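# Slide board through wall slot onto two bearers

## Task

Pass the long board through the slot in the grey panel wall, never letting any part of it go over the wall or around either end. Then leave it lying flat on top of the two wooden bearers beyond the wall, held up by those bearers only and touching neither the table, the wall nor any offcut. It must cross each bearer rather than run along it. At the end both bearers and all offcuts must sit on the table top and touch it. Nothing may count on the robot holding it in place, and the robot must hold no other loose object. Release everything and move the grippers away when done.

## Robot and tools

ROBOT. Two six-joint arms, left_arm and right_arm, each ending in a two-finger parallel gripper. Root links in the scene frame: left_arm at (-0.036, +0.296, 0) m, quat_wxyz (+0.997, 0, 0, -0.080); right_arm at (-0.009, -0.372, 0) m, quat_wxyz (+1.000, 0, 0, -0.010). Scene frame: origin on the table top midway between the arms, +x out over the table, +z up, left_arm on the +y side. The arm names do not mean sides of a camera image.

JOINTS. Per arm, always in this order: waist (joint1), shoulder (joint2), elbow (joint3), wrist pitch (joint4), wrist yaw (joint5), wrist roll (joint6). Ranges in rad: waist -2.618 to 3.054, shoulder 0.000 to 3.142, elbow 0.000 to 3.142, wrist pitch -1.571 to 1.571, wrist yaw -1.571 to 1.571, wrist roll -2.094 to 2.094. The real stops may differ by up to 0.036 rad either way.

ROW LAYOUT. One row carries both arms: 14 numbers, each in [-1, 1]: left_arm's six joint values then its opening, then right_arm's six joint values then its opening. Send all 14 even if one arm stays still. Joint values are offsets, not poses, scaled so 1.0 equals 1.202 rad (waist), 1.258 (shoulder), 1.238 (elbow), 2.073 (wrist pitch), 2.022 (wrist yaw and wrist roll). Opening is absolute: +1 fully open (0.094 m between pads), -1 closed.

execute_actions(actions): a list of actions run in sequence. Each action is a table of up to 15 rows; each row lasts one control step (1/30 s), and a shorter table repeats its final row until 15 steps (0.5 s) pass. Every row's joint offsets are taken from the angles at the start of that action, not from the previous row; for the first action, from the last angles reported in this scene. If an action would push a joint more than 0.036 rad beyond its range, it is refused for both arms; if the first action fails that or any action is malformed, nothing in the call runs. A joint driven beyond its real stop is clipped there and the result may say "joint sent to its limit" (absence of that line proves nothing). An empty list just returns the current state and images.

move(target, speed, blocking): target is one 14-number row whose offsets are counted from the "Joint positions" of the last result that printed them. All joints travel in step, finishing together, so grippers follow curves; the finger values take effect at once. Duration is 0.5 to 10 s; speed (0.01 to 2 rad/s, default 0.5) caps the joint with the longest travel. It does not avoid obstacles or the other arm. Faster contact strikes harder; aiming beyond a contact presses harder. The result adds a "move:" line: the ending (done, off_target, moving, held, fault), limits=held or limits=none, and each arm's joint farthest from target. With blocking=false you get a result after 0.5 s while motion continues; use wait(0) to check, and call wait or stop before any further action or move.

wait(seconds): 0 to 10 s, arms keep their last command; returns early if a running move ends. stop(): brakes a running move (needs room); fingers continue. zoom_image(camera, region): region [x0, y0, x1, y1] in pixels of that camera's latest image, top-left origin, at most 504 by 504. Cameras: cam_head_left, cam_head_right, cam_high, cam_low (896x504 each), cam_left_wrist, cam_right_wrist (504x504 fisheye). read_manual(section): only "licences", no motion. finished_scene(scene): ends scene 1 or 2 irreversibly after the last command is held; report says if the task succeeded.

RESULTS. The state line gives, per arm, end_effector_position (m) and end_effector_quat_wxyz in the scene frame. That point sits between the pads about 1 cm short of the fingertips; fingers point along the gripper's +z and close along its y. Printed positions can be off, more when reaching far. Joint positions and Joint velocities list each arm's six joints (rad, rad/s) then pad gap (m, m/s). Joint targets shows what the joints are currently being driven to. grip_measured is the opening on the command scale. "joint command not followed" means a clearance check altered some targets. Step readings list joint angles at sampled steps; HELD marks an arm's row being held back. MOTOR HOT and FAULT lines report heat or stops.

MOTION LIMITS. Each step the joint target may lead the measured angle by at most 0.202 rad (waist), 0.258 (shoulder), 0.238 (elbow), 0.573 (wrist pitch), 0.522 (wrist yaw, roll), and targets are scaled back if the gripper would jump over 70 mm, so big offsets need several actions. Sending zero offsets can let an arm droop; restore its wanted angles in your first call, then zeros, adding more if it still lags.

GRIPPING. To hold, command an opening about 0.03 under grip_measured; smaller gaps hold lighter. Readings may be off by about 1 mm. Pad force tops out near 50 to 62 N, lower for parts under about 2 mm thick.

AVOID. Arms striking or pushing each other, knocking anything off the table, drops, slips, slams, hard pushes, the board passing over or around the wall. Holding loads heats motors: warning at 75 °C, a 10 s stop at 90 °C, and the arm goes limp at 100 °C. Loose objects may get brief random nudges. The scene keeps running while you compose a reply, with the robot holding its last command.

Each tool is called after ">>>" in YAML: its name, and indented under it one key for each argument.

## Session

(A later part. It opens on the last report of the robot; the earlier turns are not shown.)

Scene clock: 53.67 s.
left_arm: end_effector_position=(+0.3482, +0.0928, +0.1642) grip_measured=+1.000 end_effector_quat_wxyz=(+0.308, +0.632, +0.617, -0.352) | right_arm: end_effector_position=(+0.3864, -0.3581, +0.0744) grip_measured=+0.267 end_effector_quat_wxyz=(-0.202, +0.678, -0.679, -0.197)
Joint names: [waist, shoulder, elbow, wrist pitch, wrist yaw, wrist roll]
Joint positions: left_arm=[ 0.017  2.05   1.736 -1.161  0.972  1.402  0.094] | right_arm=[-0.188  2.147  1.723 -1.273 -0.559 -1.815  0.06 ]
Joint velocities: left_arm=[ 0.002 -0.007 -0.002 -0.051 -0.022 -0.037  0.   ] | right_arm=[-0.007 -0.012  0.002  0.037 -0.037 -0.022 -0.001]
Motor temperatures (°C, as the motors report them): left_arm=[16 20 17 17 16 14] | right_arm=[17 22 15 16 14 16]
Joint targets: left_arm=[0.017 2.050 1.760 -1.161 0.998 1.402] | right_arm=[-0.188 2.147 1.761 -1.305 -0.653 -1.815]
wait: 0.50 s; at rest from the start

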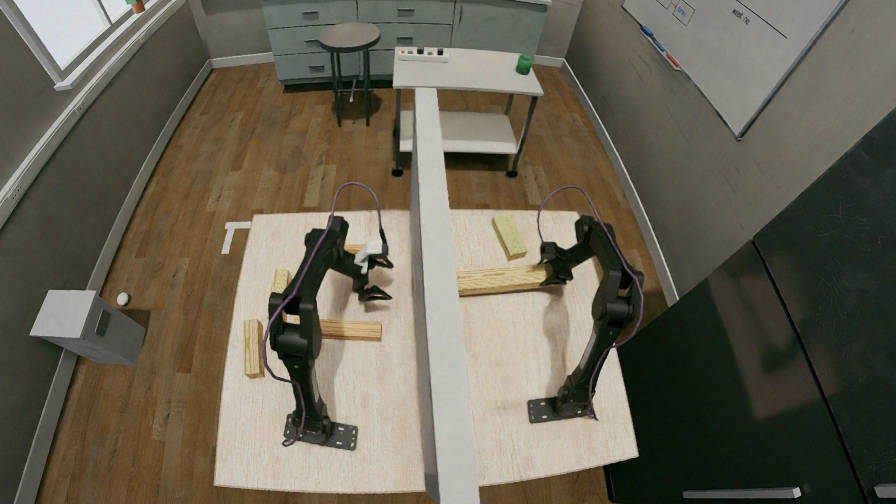

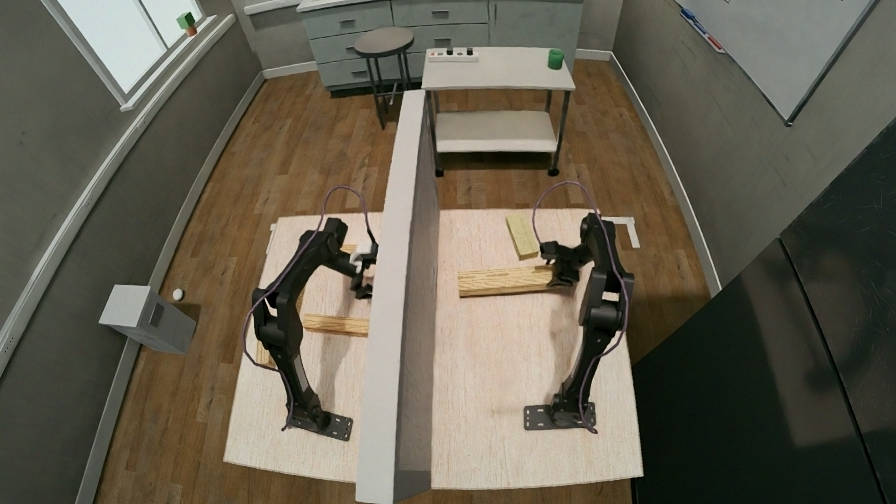

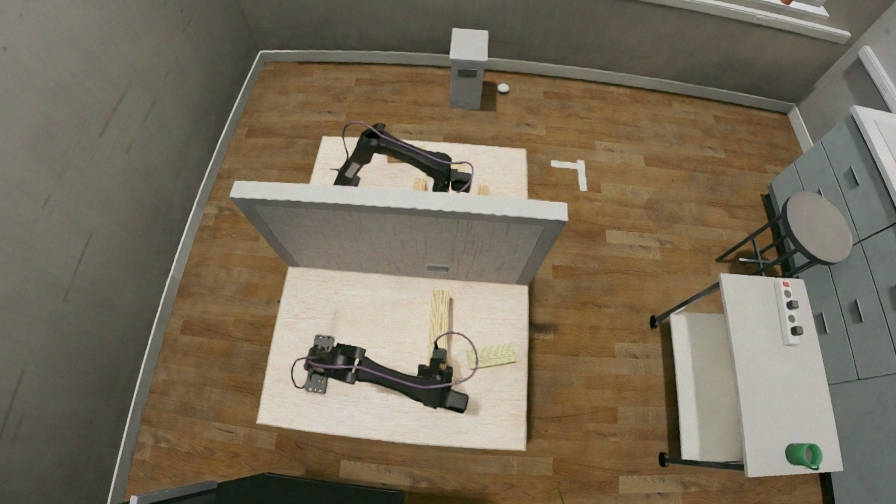

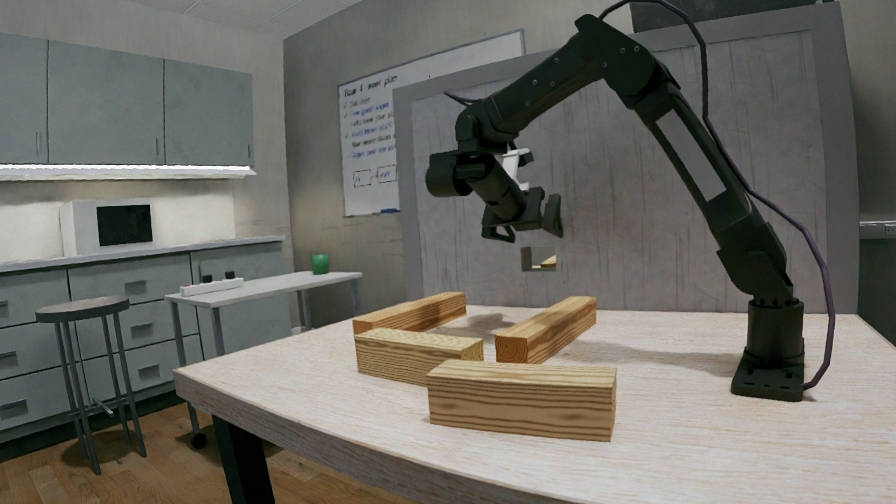

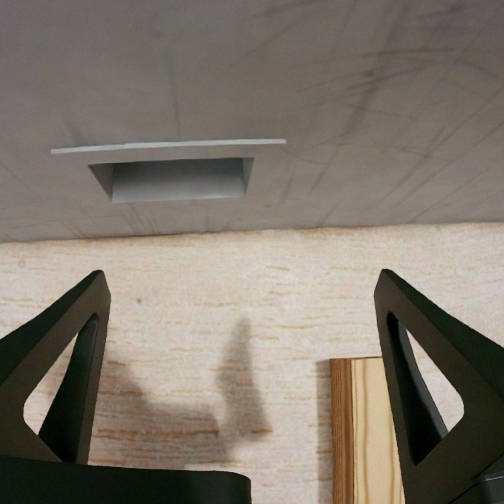

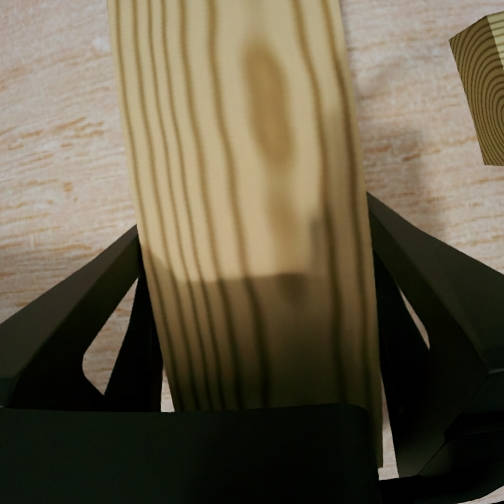

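>>> move:
  target: [0,0,0.02,0,0.013,0,1, -0.0235,-0.0434,-0.0436,-0.0268,-0.0905,-0.0213,0.1]
  speed: 0.15

>>> zoom_image:
  camera: "cam_low"
  region: [480, 210, 600, 310]

>>> zoom_image:
  camera: "cam_high"
  region: [360, 230, 540, 410]

Scene clock: 57.90 s.
left_arm: end_effector_position=(+0.3481, +0.0928, +0.1643) grip_measured=+1.000 end_effector_quat_wxyz=(+0.309, +0.632, +0.617, -0.353) | right_arm: end_effector_position=(+0.3766, -0.3506, +0.0814) grip_measured=+0.267 end_effector_quat_wxyz=(-0.231, +0.668, -0.670, -0.228)
Joint names: [waist, shoulder, elbow, wrist pitch, wrist yaw, wrist roll]
Joint positions: left_arm=[ 0.017  2.05   1.736 -1.161  0.972  1.402  0.094] | right_arm=[-0.207  2.128  1.682 -1.293 -0.643 -1.852  0.06 ]
Joint velocities: left_arm=[ 0.002  0.002 -0.002  0.037 -0.022 -0.051  0.   ] | right_arm=[ 0.002 -0.002 -0.007  0.022  0.037 -0.007  0.   ]
Motor temperatures (°C, as the motors report them): left_arm=[16 20 17 17 16 14] | right_arm=[17 22 15 16 15 16]
Joint targets: left_arm=[0.017 2.050 1.760 -1.161 0.998 1.402] | right_arm=[-0.216 2.092 1.669 -1.328 -0.742 -1.858]
move: off_target (left_arm, right_arm); limits=none; left_arm: farthest joint: the wrist yaw, 0.026 radians from its target (0.027 radians at the start); right_arm: farthest joint: the wrist yaw, 0.099 radians from its target (0.183 radians at the start)

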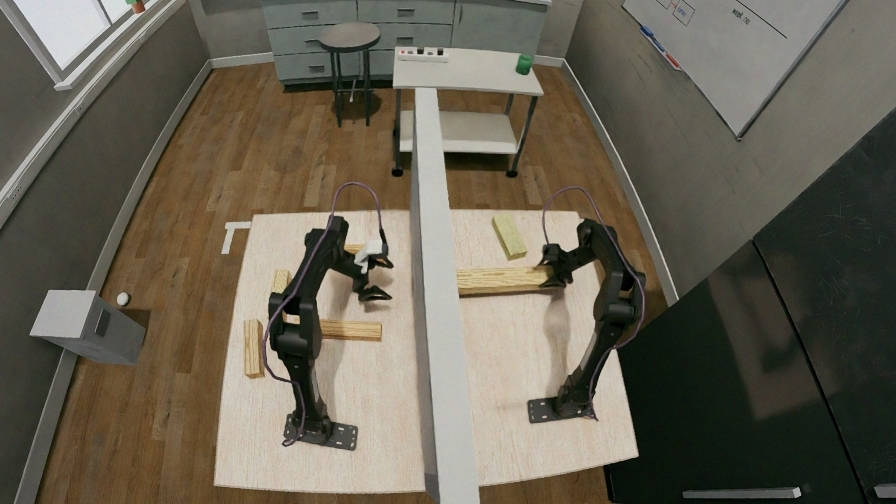

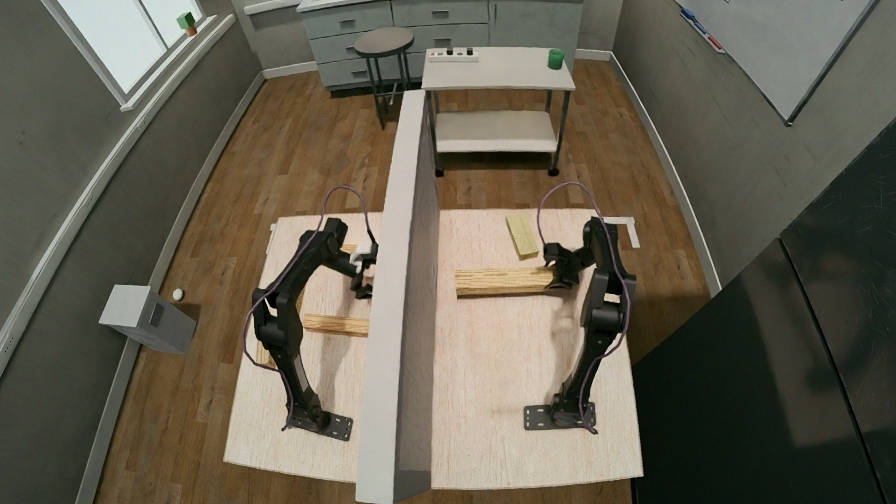

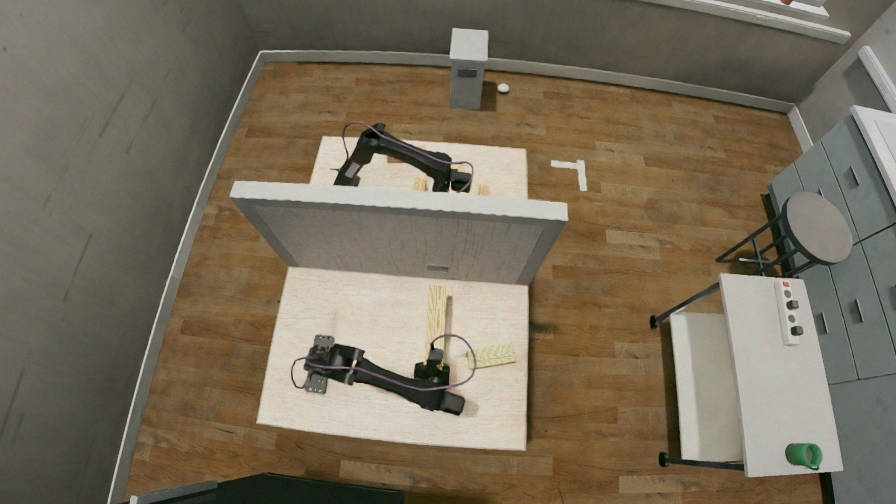

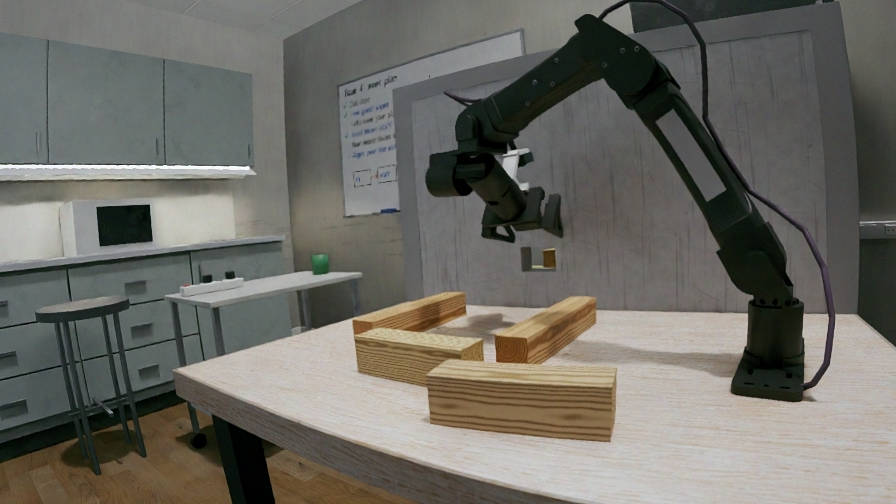

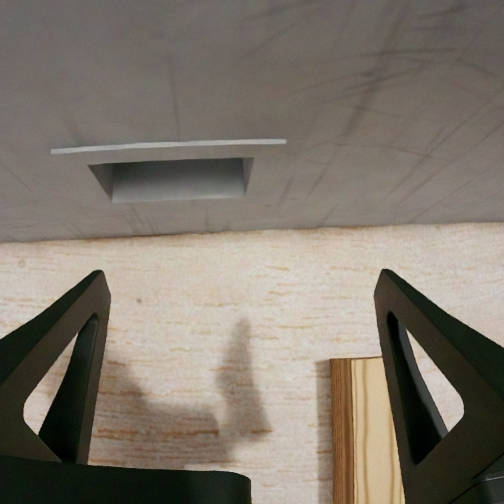

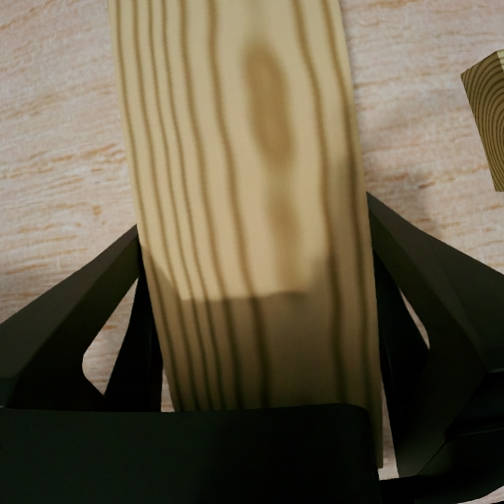

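Region (480, 210, 600, 310) of cam_low's 896x504 image, scaled by 4.200, with more detail than that image has.

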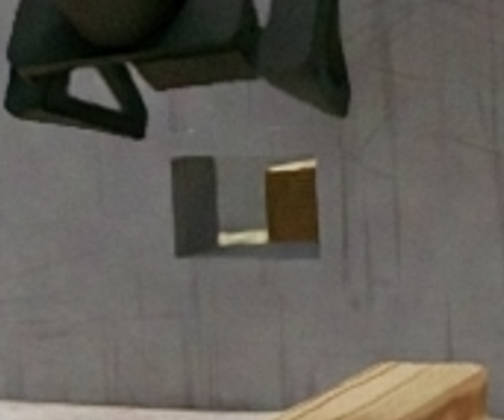

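Region (360, 230, 540, 410) of cam_high's 896x504 image, scaled by 2.800, with more detail than that image has.

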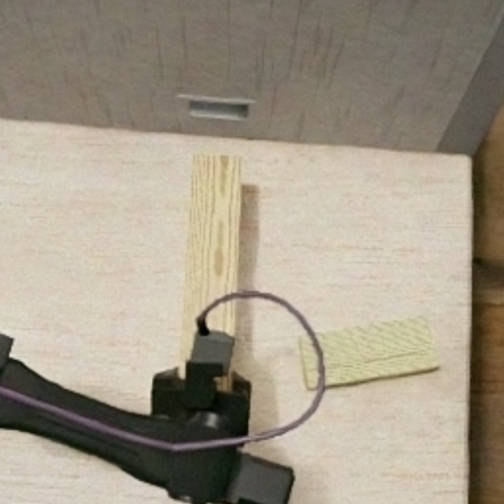

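>>> execute_actions:
  actions:
    - [[0,0,0.02,0,0.013,0,1,-0.0014,-0.0316,-0.0091,-0.0158,-0.049,0.0011,0.1],[0,0,0.02,0,0.013,0,1,0.0047,-0.0346,-0.0077,-0.0147,-0.049,0.0053,0.1],[0,0,0.02,0,0.013,0,1,0.0107,-0.0375,-0.0063,-0.0135,-0.049,0.0094,0.1],[0,0,0.02,0,0.013,0,1,0.0168,-0.0405,-0.0048,-0.0124,-0.049,0.0136,0.1],[0,0,0.02,0,0.013,0,1,0.0229,-0.0435,-0.0034,-0.0113,-0.049,0.0177,0.1],[0,0,0.02,0,0.013,0,1,0.029,-0.0465,-0.002,-0.0102,-0.049,0.0219,0.1],[0,0,0.02,0,0.013,0,1,0.035,-0.0494,-0.0006,-0.009,-0.049,0.026,0.1],[0,0,0.02,0,0.013,0,1,0.0411,-0.0524,0.0008,-0.0079,-0.049,0.0301,0.1],[0,0,0.02,0,0.013,0,1,0.0472,-0.0554,0.0023,-0.0068,-0.049,0.0343,0.1],[0,0,0.02,0,0.013,0,1,0.0533,-0.0584,0.0037,-0.0057,-0.049,0.0384,0.1],[0,0,0.02,0,0.013,0,1,0.0593,-0.0613,0.0051,-0.0045,-0.049,0.0426,0.1],[0,0,0.02,0,0.013,0,1,0.0654,-0.0643,0.0065,-0.0034,-0.049,0.0467,0.1]]

>>> wait:
  seconds: 0.6

>>> zoom_image:
  camera: "cam_low"
  region: [480, 210, 600, 310]

>>> zoom_image:
  camera: "cam_high"
  region: [360, 230, 540, 410]

Scene clock: 60.03 s.
left_arm: end_effector_position=(+0.3481, +0.0928, +0.1644) grip_measured=+1.000 end_effector_quat_wxyz=(+0.309, +0.632, +0.617, -0.353) | right_arm: end_effector_position=(+0.3757, -0.3210, +0.0983) grip_measured=+0.267 end_effector_quat_wxyz=(-0.229, +0.675, -0.663, -0.227)
Joint names: [waist, shoulder, elbow, wrist pitch, wrist yaw, wrist roll]
Joint positions: left_arm=[ 0.017  2.05   1.736 -1.161  0.972  1.402  0.094] | right_arm=[-0.131  2.081  1.682 -1.291 -0.648 -1.78   0.06 ]
Joint velocities: left_arm=[ 0.002 -0.007 -0.002  0.022 -0.037  0.022  0.   ] | right_arm=[ 0.105 -0.037 -0.022 -0.022 -0.022  0.11   0.001]
Motor temperatures (°C, as the motors report them): left_arm=[16 20 17 17 16 14] | right_arm=[17 23 15 16 15 16]
Joint targets: left_arm=[0.017 2.050 1.760 -1.161 0.998 1.402] | right_arm=[-0.128 2.047 1.690 -1.300 -0.742 -1.758]
Step readings (joint positions):
0: left_arm=[0.017 2.050 1.736 -1.161 0.972 1.402] | right_arm=[-0.207 2.128 1.682 -1.293 -0.643 -1.852]
1: left_arm=[0.017 2.050 1.736 -1.161 0.972 1.402] | right_arm=[-0.207 2.128 1.682 -1.293 -0.643 -1.852]
2: left_arm=[0.017 2.050 1.736 -1.161 0.972 1.402] | right_arm=[-0.207 2.128 1.682 -1.293 -0.643 -1.852]
4: left_arm=[0.017 2.050 1.736 -1.161 0.972 1.402] | right_arm=[-0.206 2.126 1.682 -1.293 -0.643 -1.846]
8: left_arm=[0.017 2.050 1.736 -1.161 0.972 1.402] | right_arm=[-0.187 2.111 1.682 -1.293 -0.643 -1.824]
15: Joint positions above

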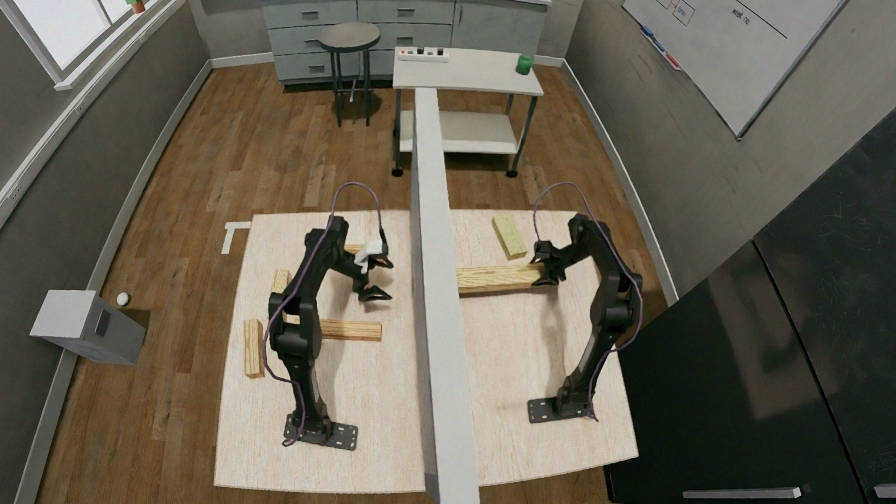

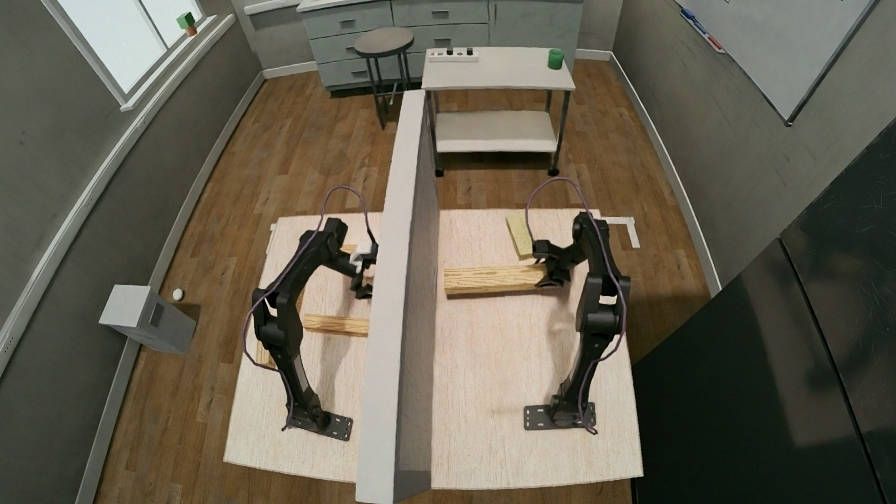

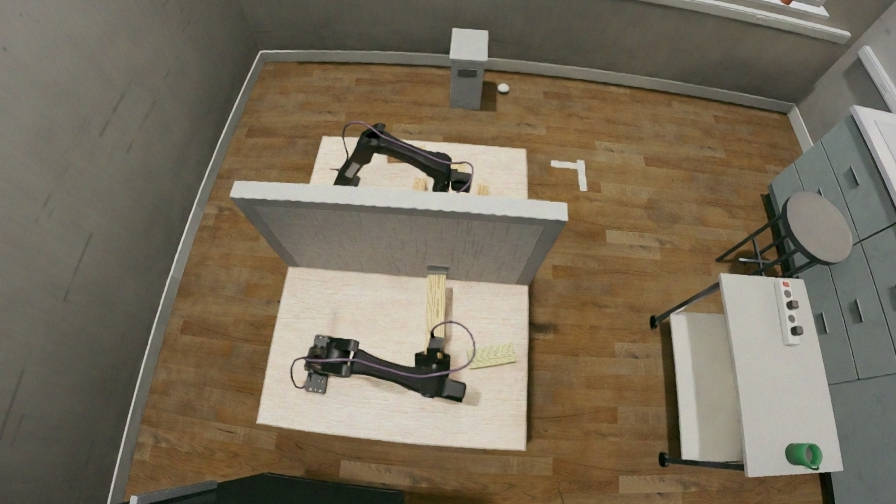

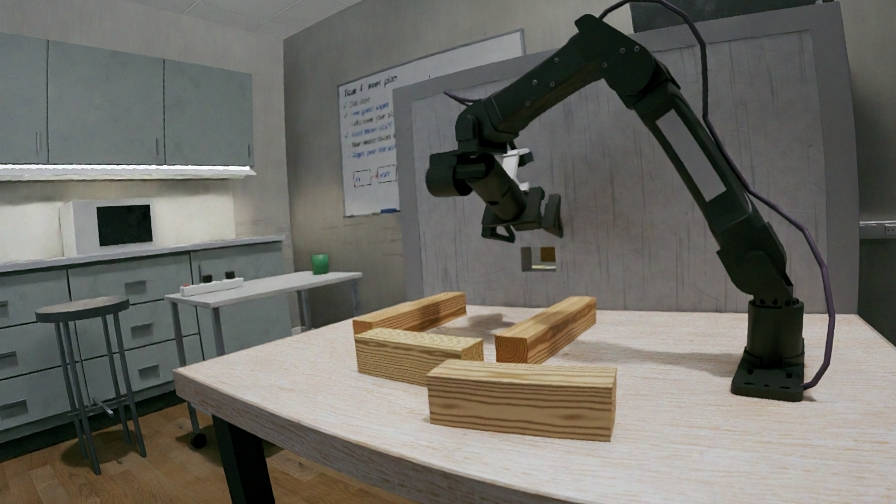

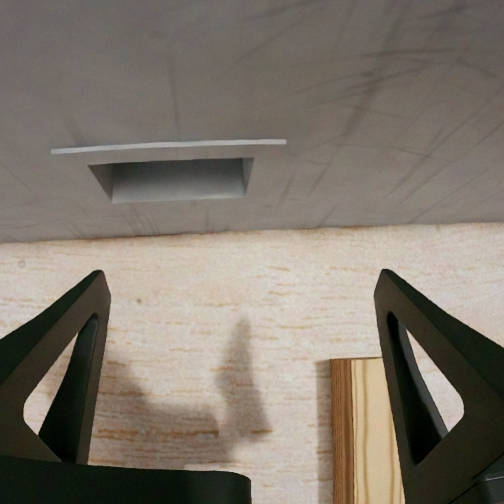

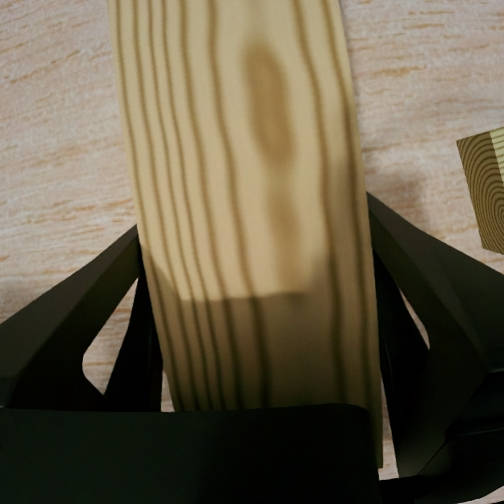

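Scene clock: 60.63 s.
left_arm: end_effector_position=(+0.3481, +0.0928, +0.1644) grip_measured=+1.000 end_effector_quat_wxyz=(+0.309, +0.632, +0.617, -0.353) | right_arm: end_effector_position=(+0.3760, -0.3197, +0.0989) grip_measured=+0.267 end_effector_quat_wxyz=(-0.229, +0.670, -0.668, -0.229)
Joint names: [waist, shoulder, elbow, wrist pitch, wrist yaw, wrist roll]
Joint positions: left_arm=[ 0.017  2.05   1.736 -1.161  0.972  1.402  0.094] | right_arm=[-0.128  2.08   1.682 -1.29  -0.65  -1.764  0.06 ]
Joint velocities: left_arm=[-0.012 -0.017 -0.017 -0.022 -0.066 -0.066  0.   ] | right_arm=[ 0.012 -0.002 -0.017  0.051 -0.022  0.051 -0.001]
Motor temperatures (°C, as the motors report them): left_arm=[16 20 17 17 16 14] | right_arm=[17 23 15 16 15 16]
Joint targets: left_arm=[0.017 2.050 1.760 -1.161 0.998 1.402] | right_arm=[-0.129 2.046 1.690 -1.300 -0.742 -1.758]
wait: 0.60 s; at rest by 0.47 s

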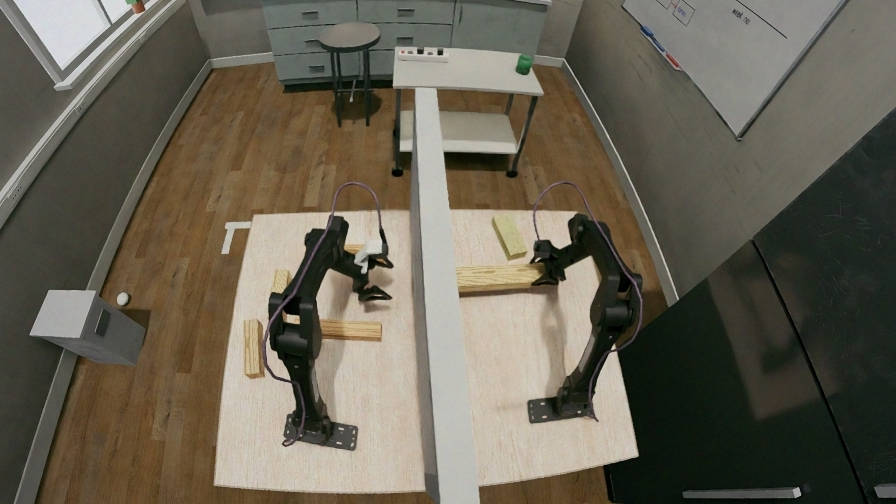

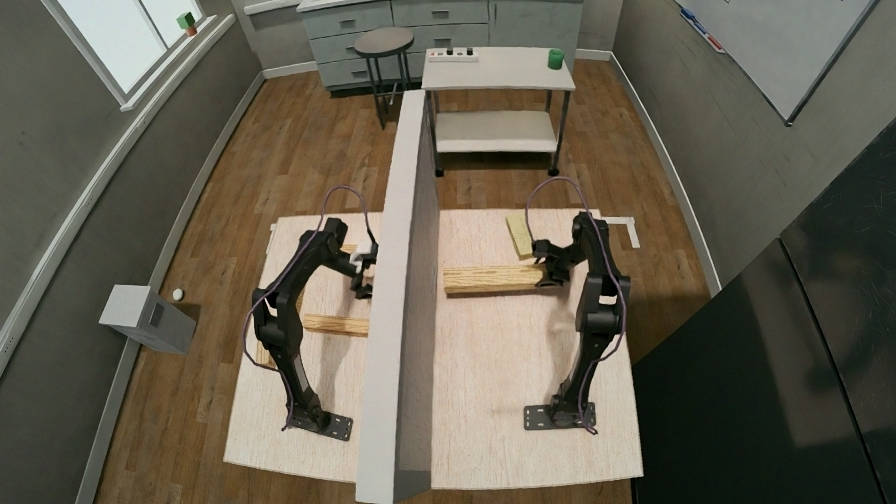

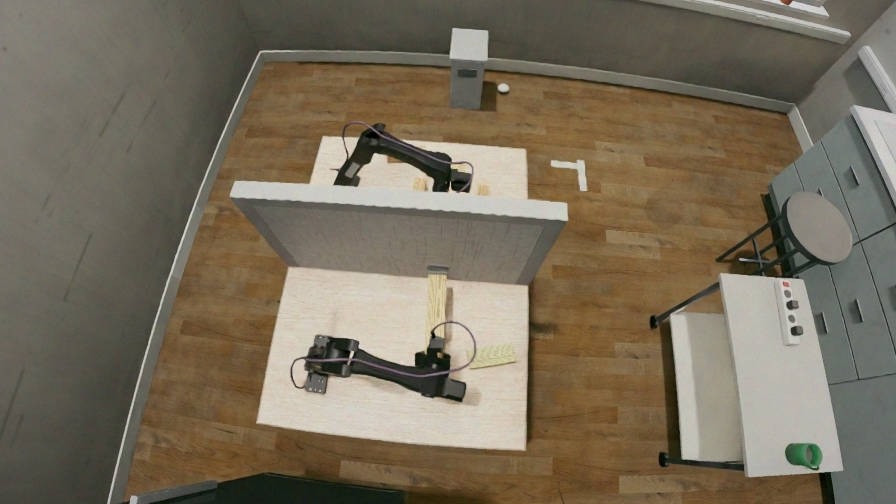

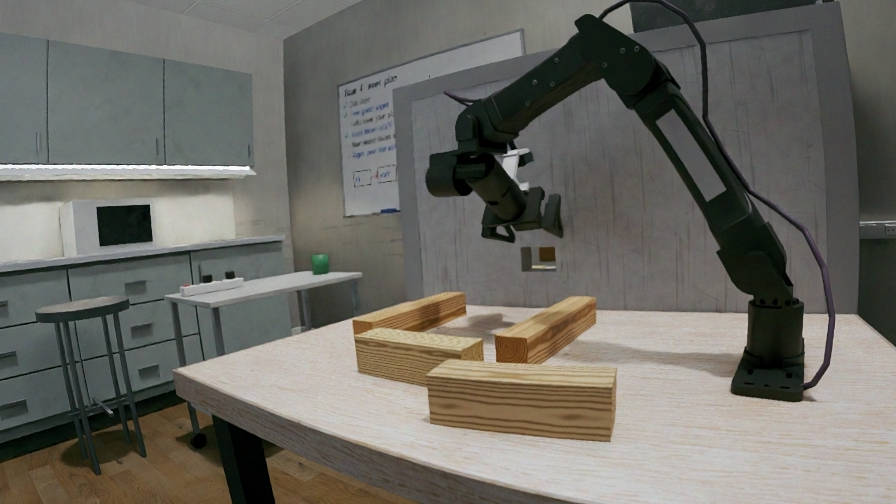

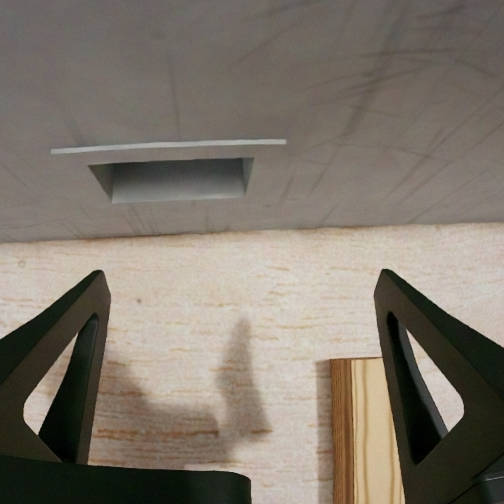

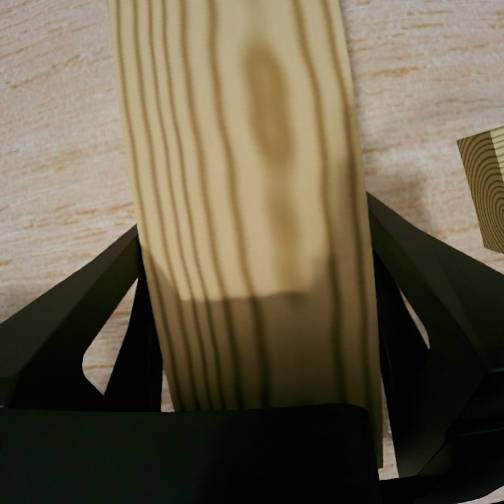

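Region (480, 210, 600, 310) of cam_low's 896x504 image, scaled by 4.200, with more detail than that image has.

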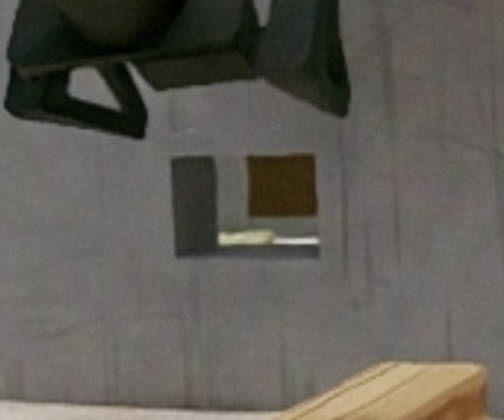

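Region (360, 230, 540, 410) of cam_high's 896x504 image, scaled by 2.800, with more detail than that image has.

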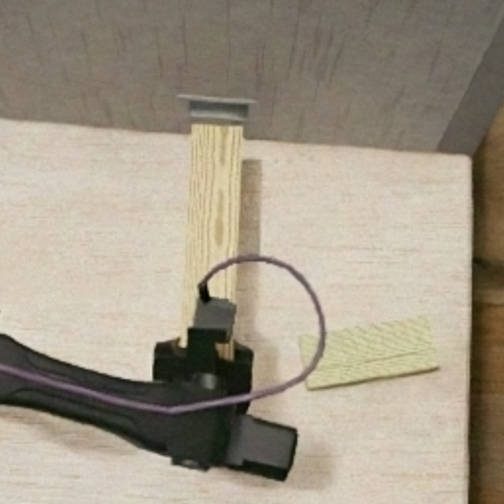

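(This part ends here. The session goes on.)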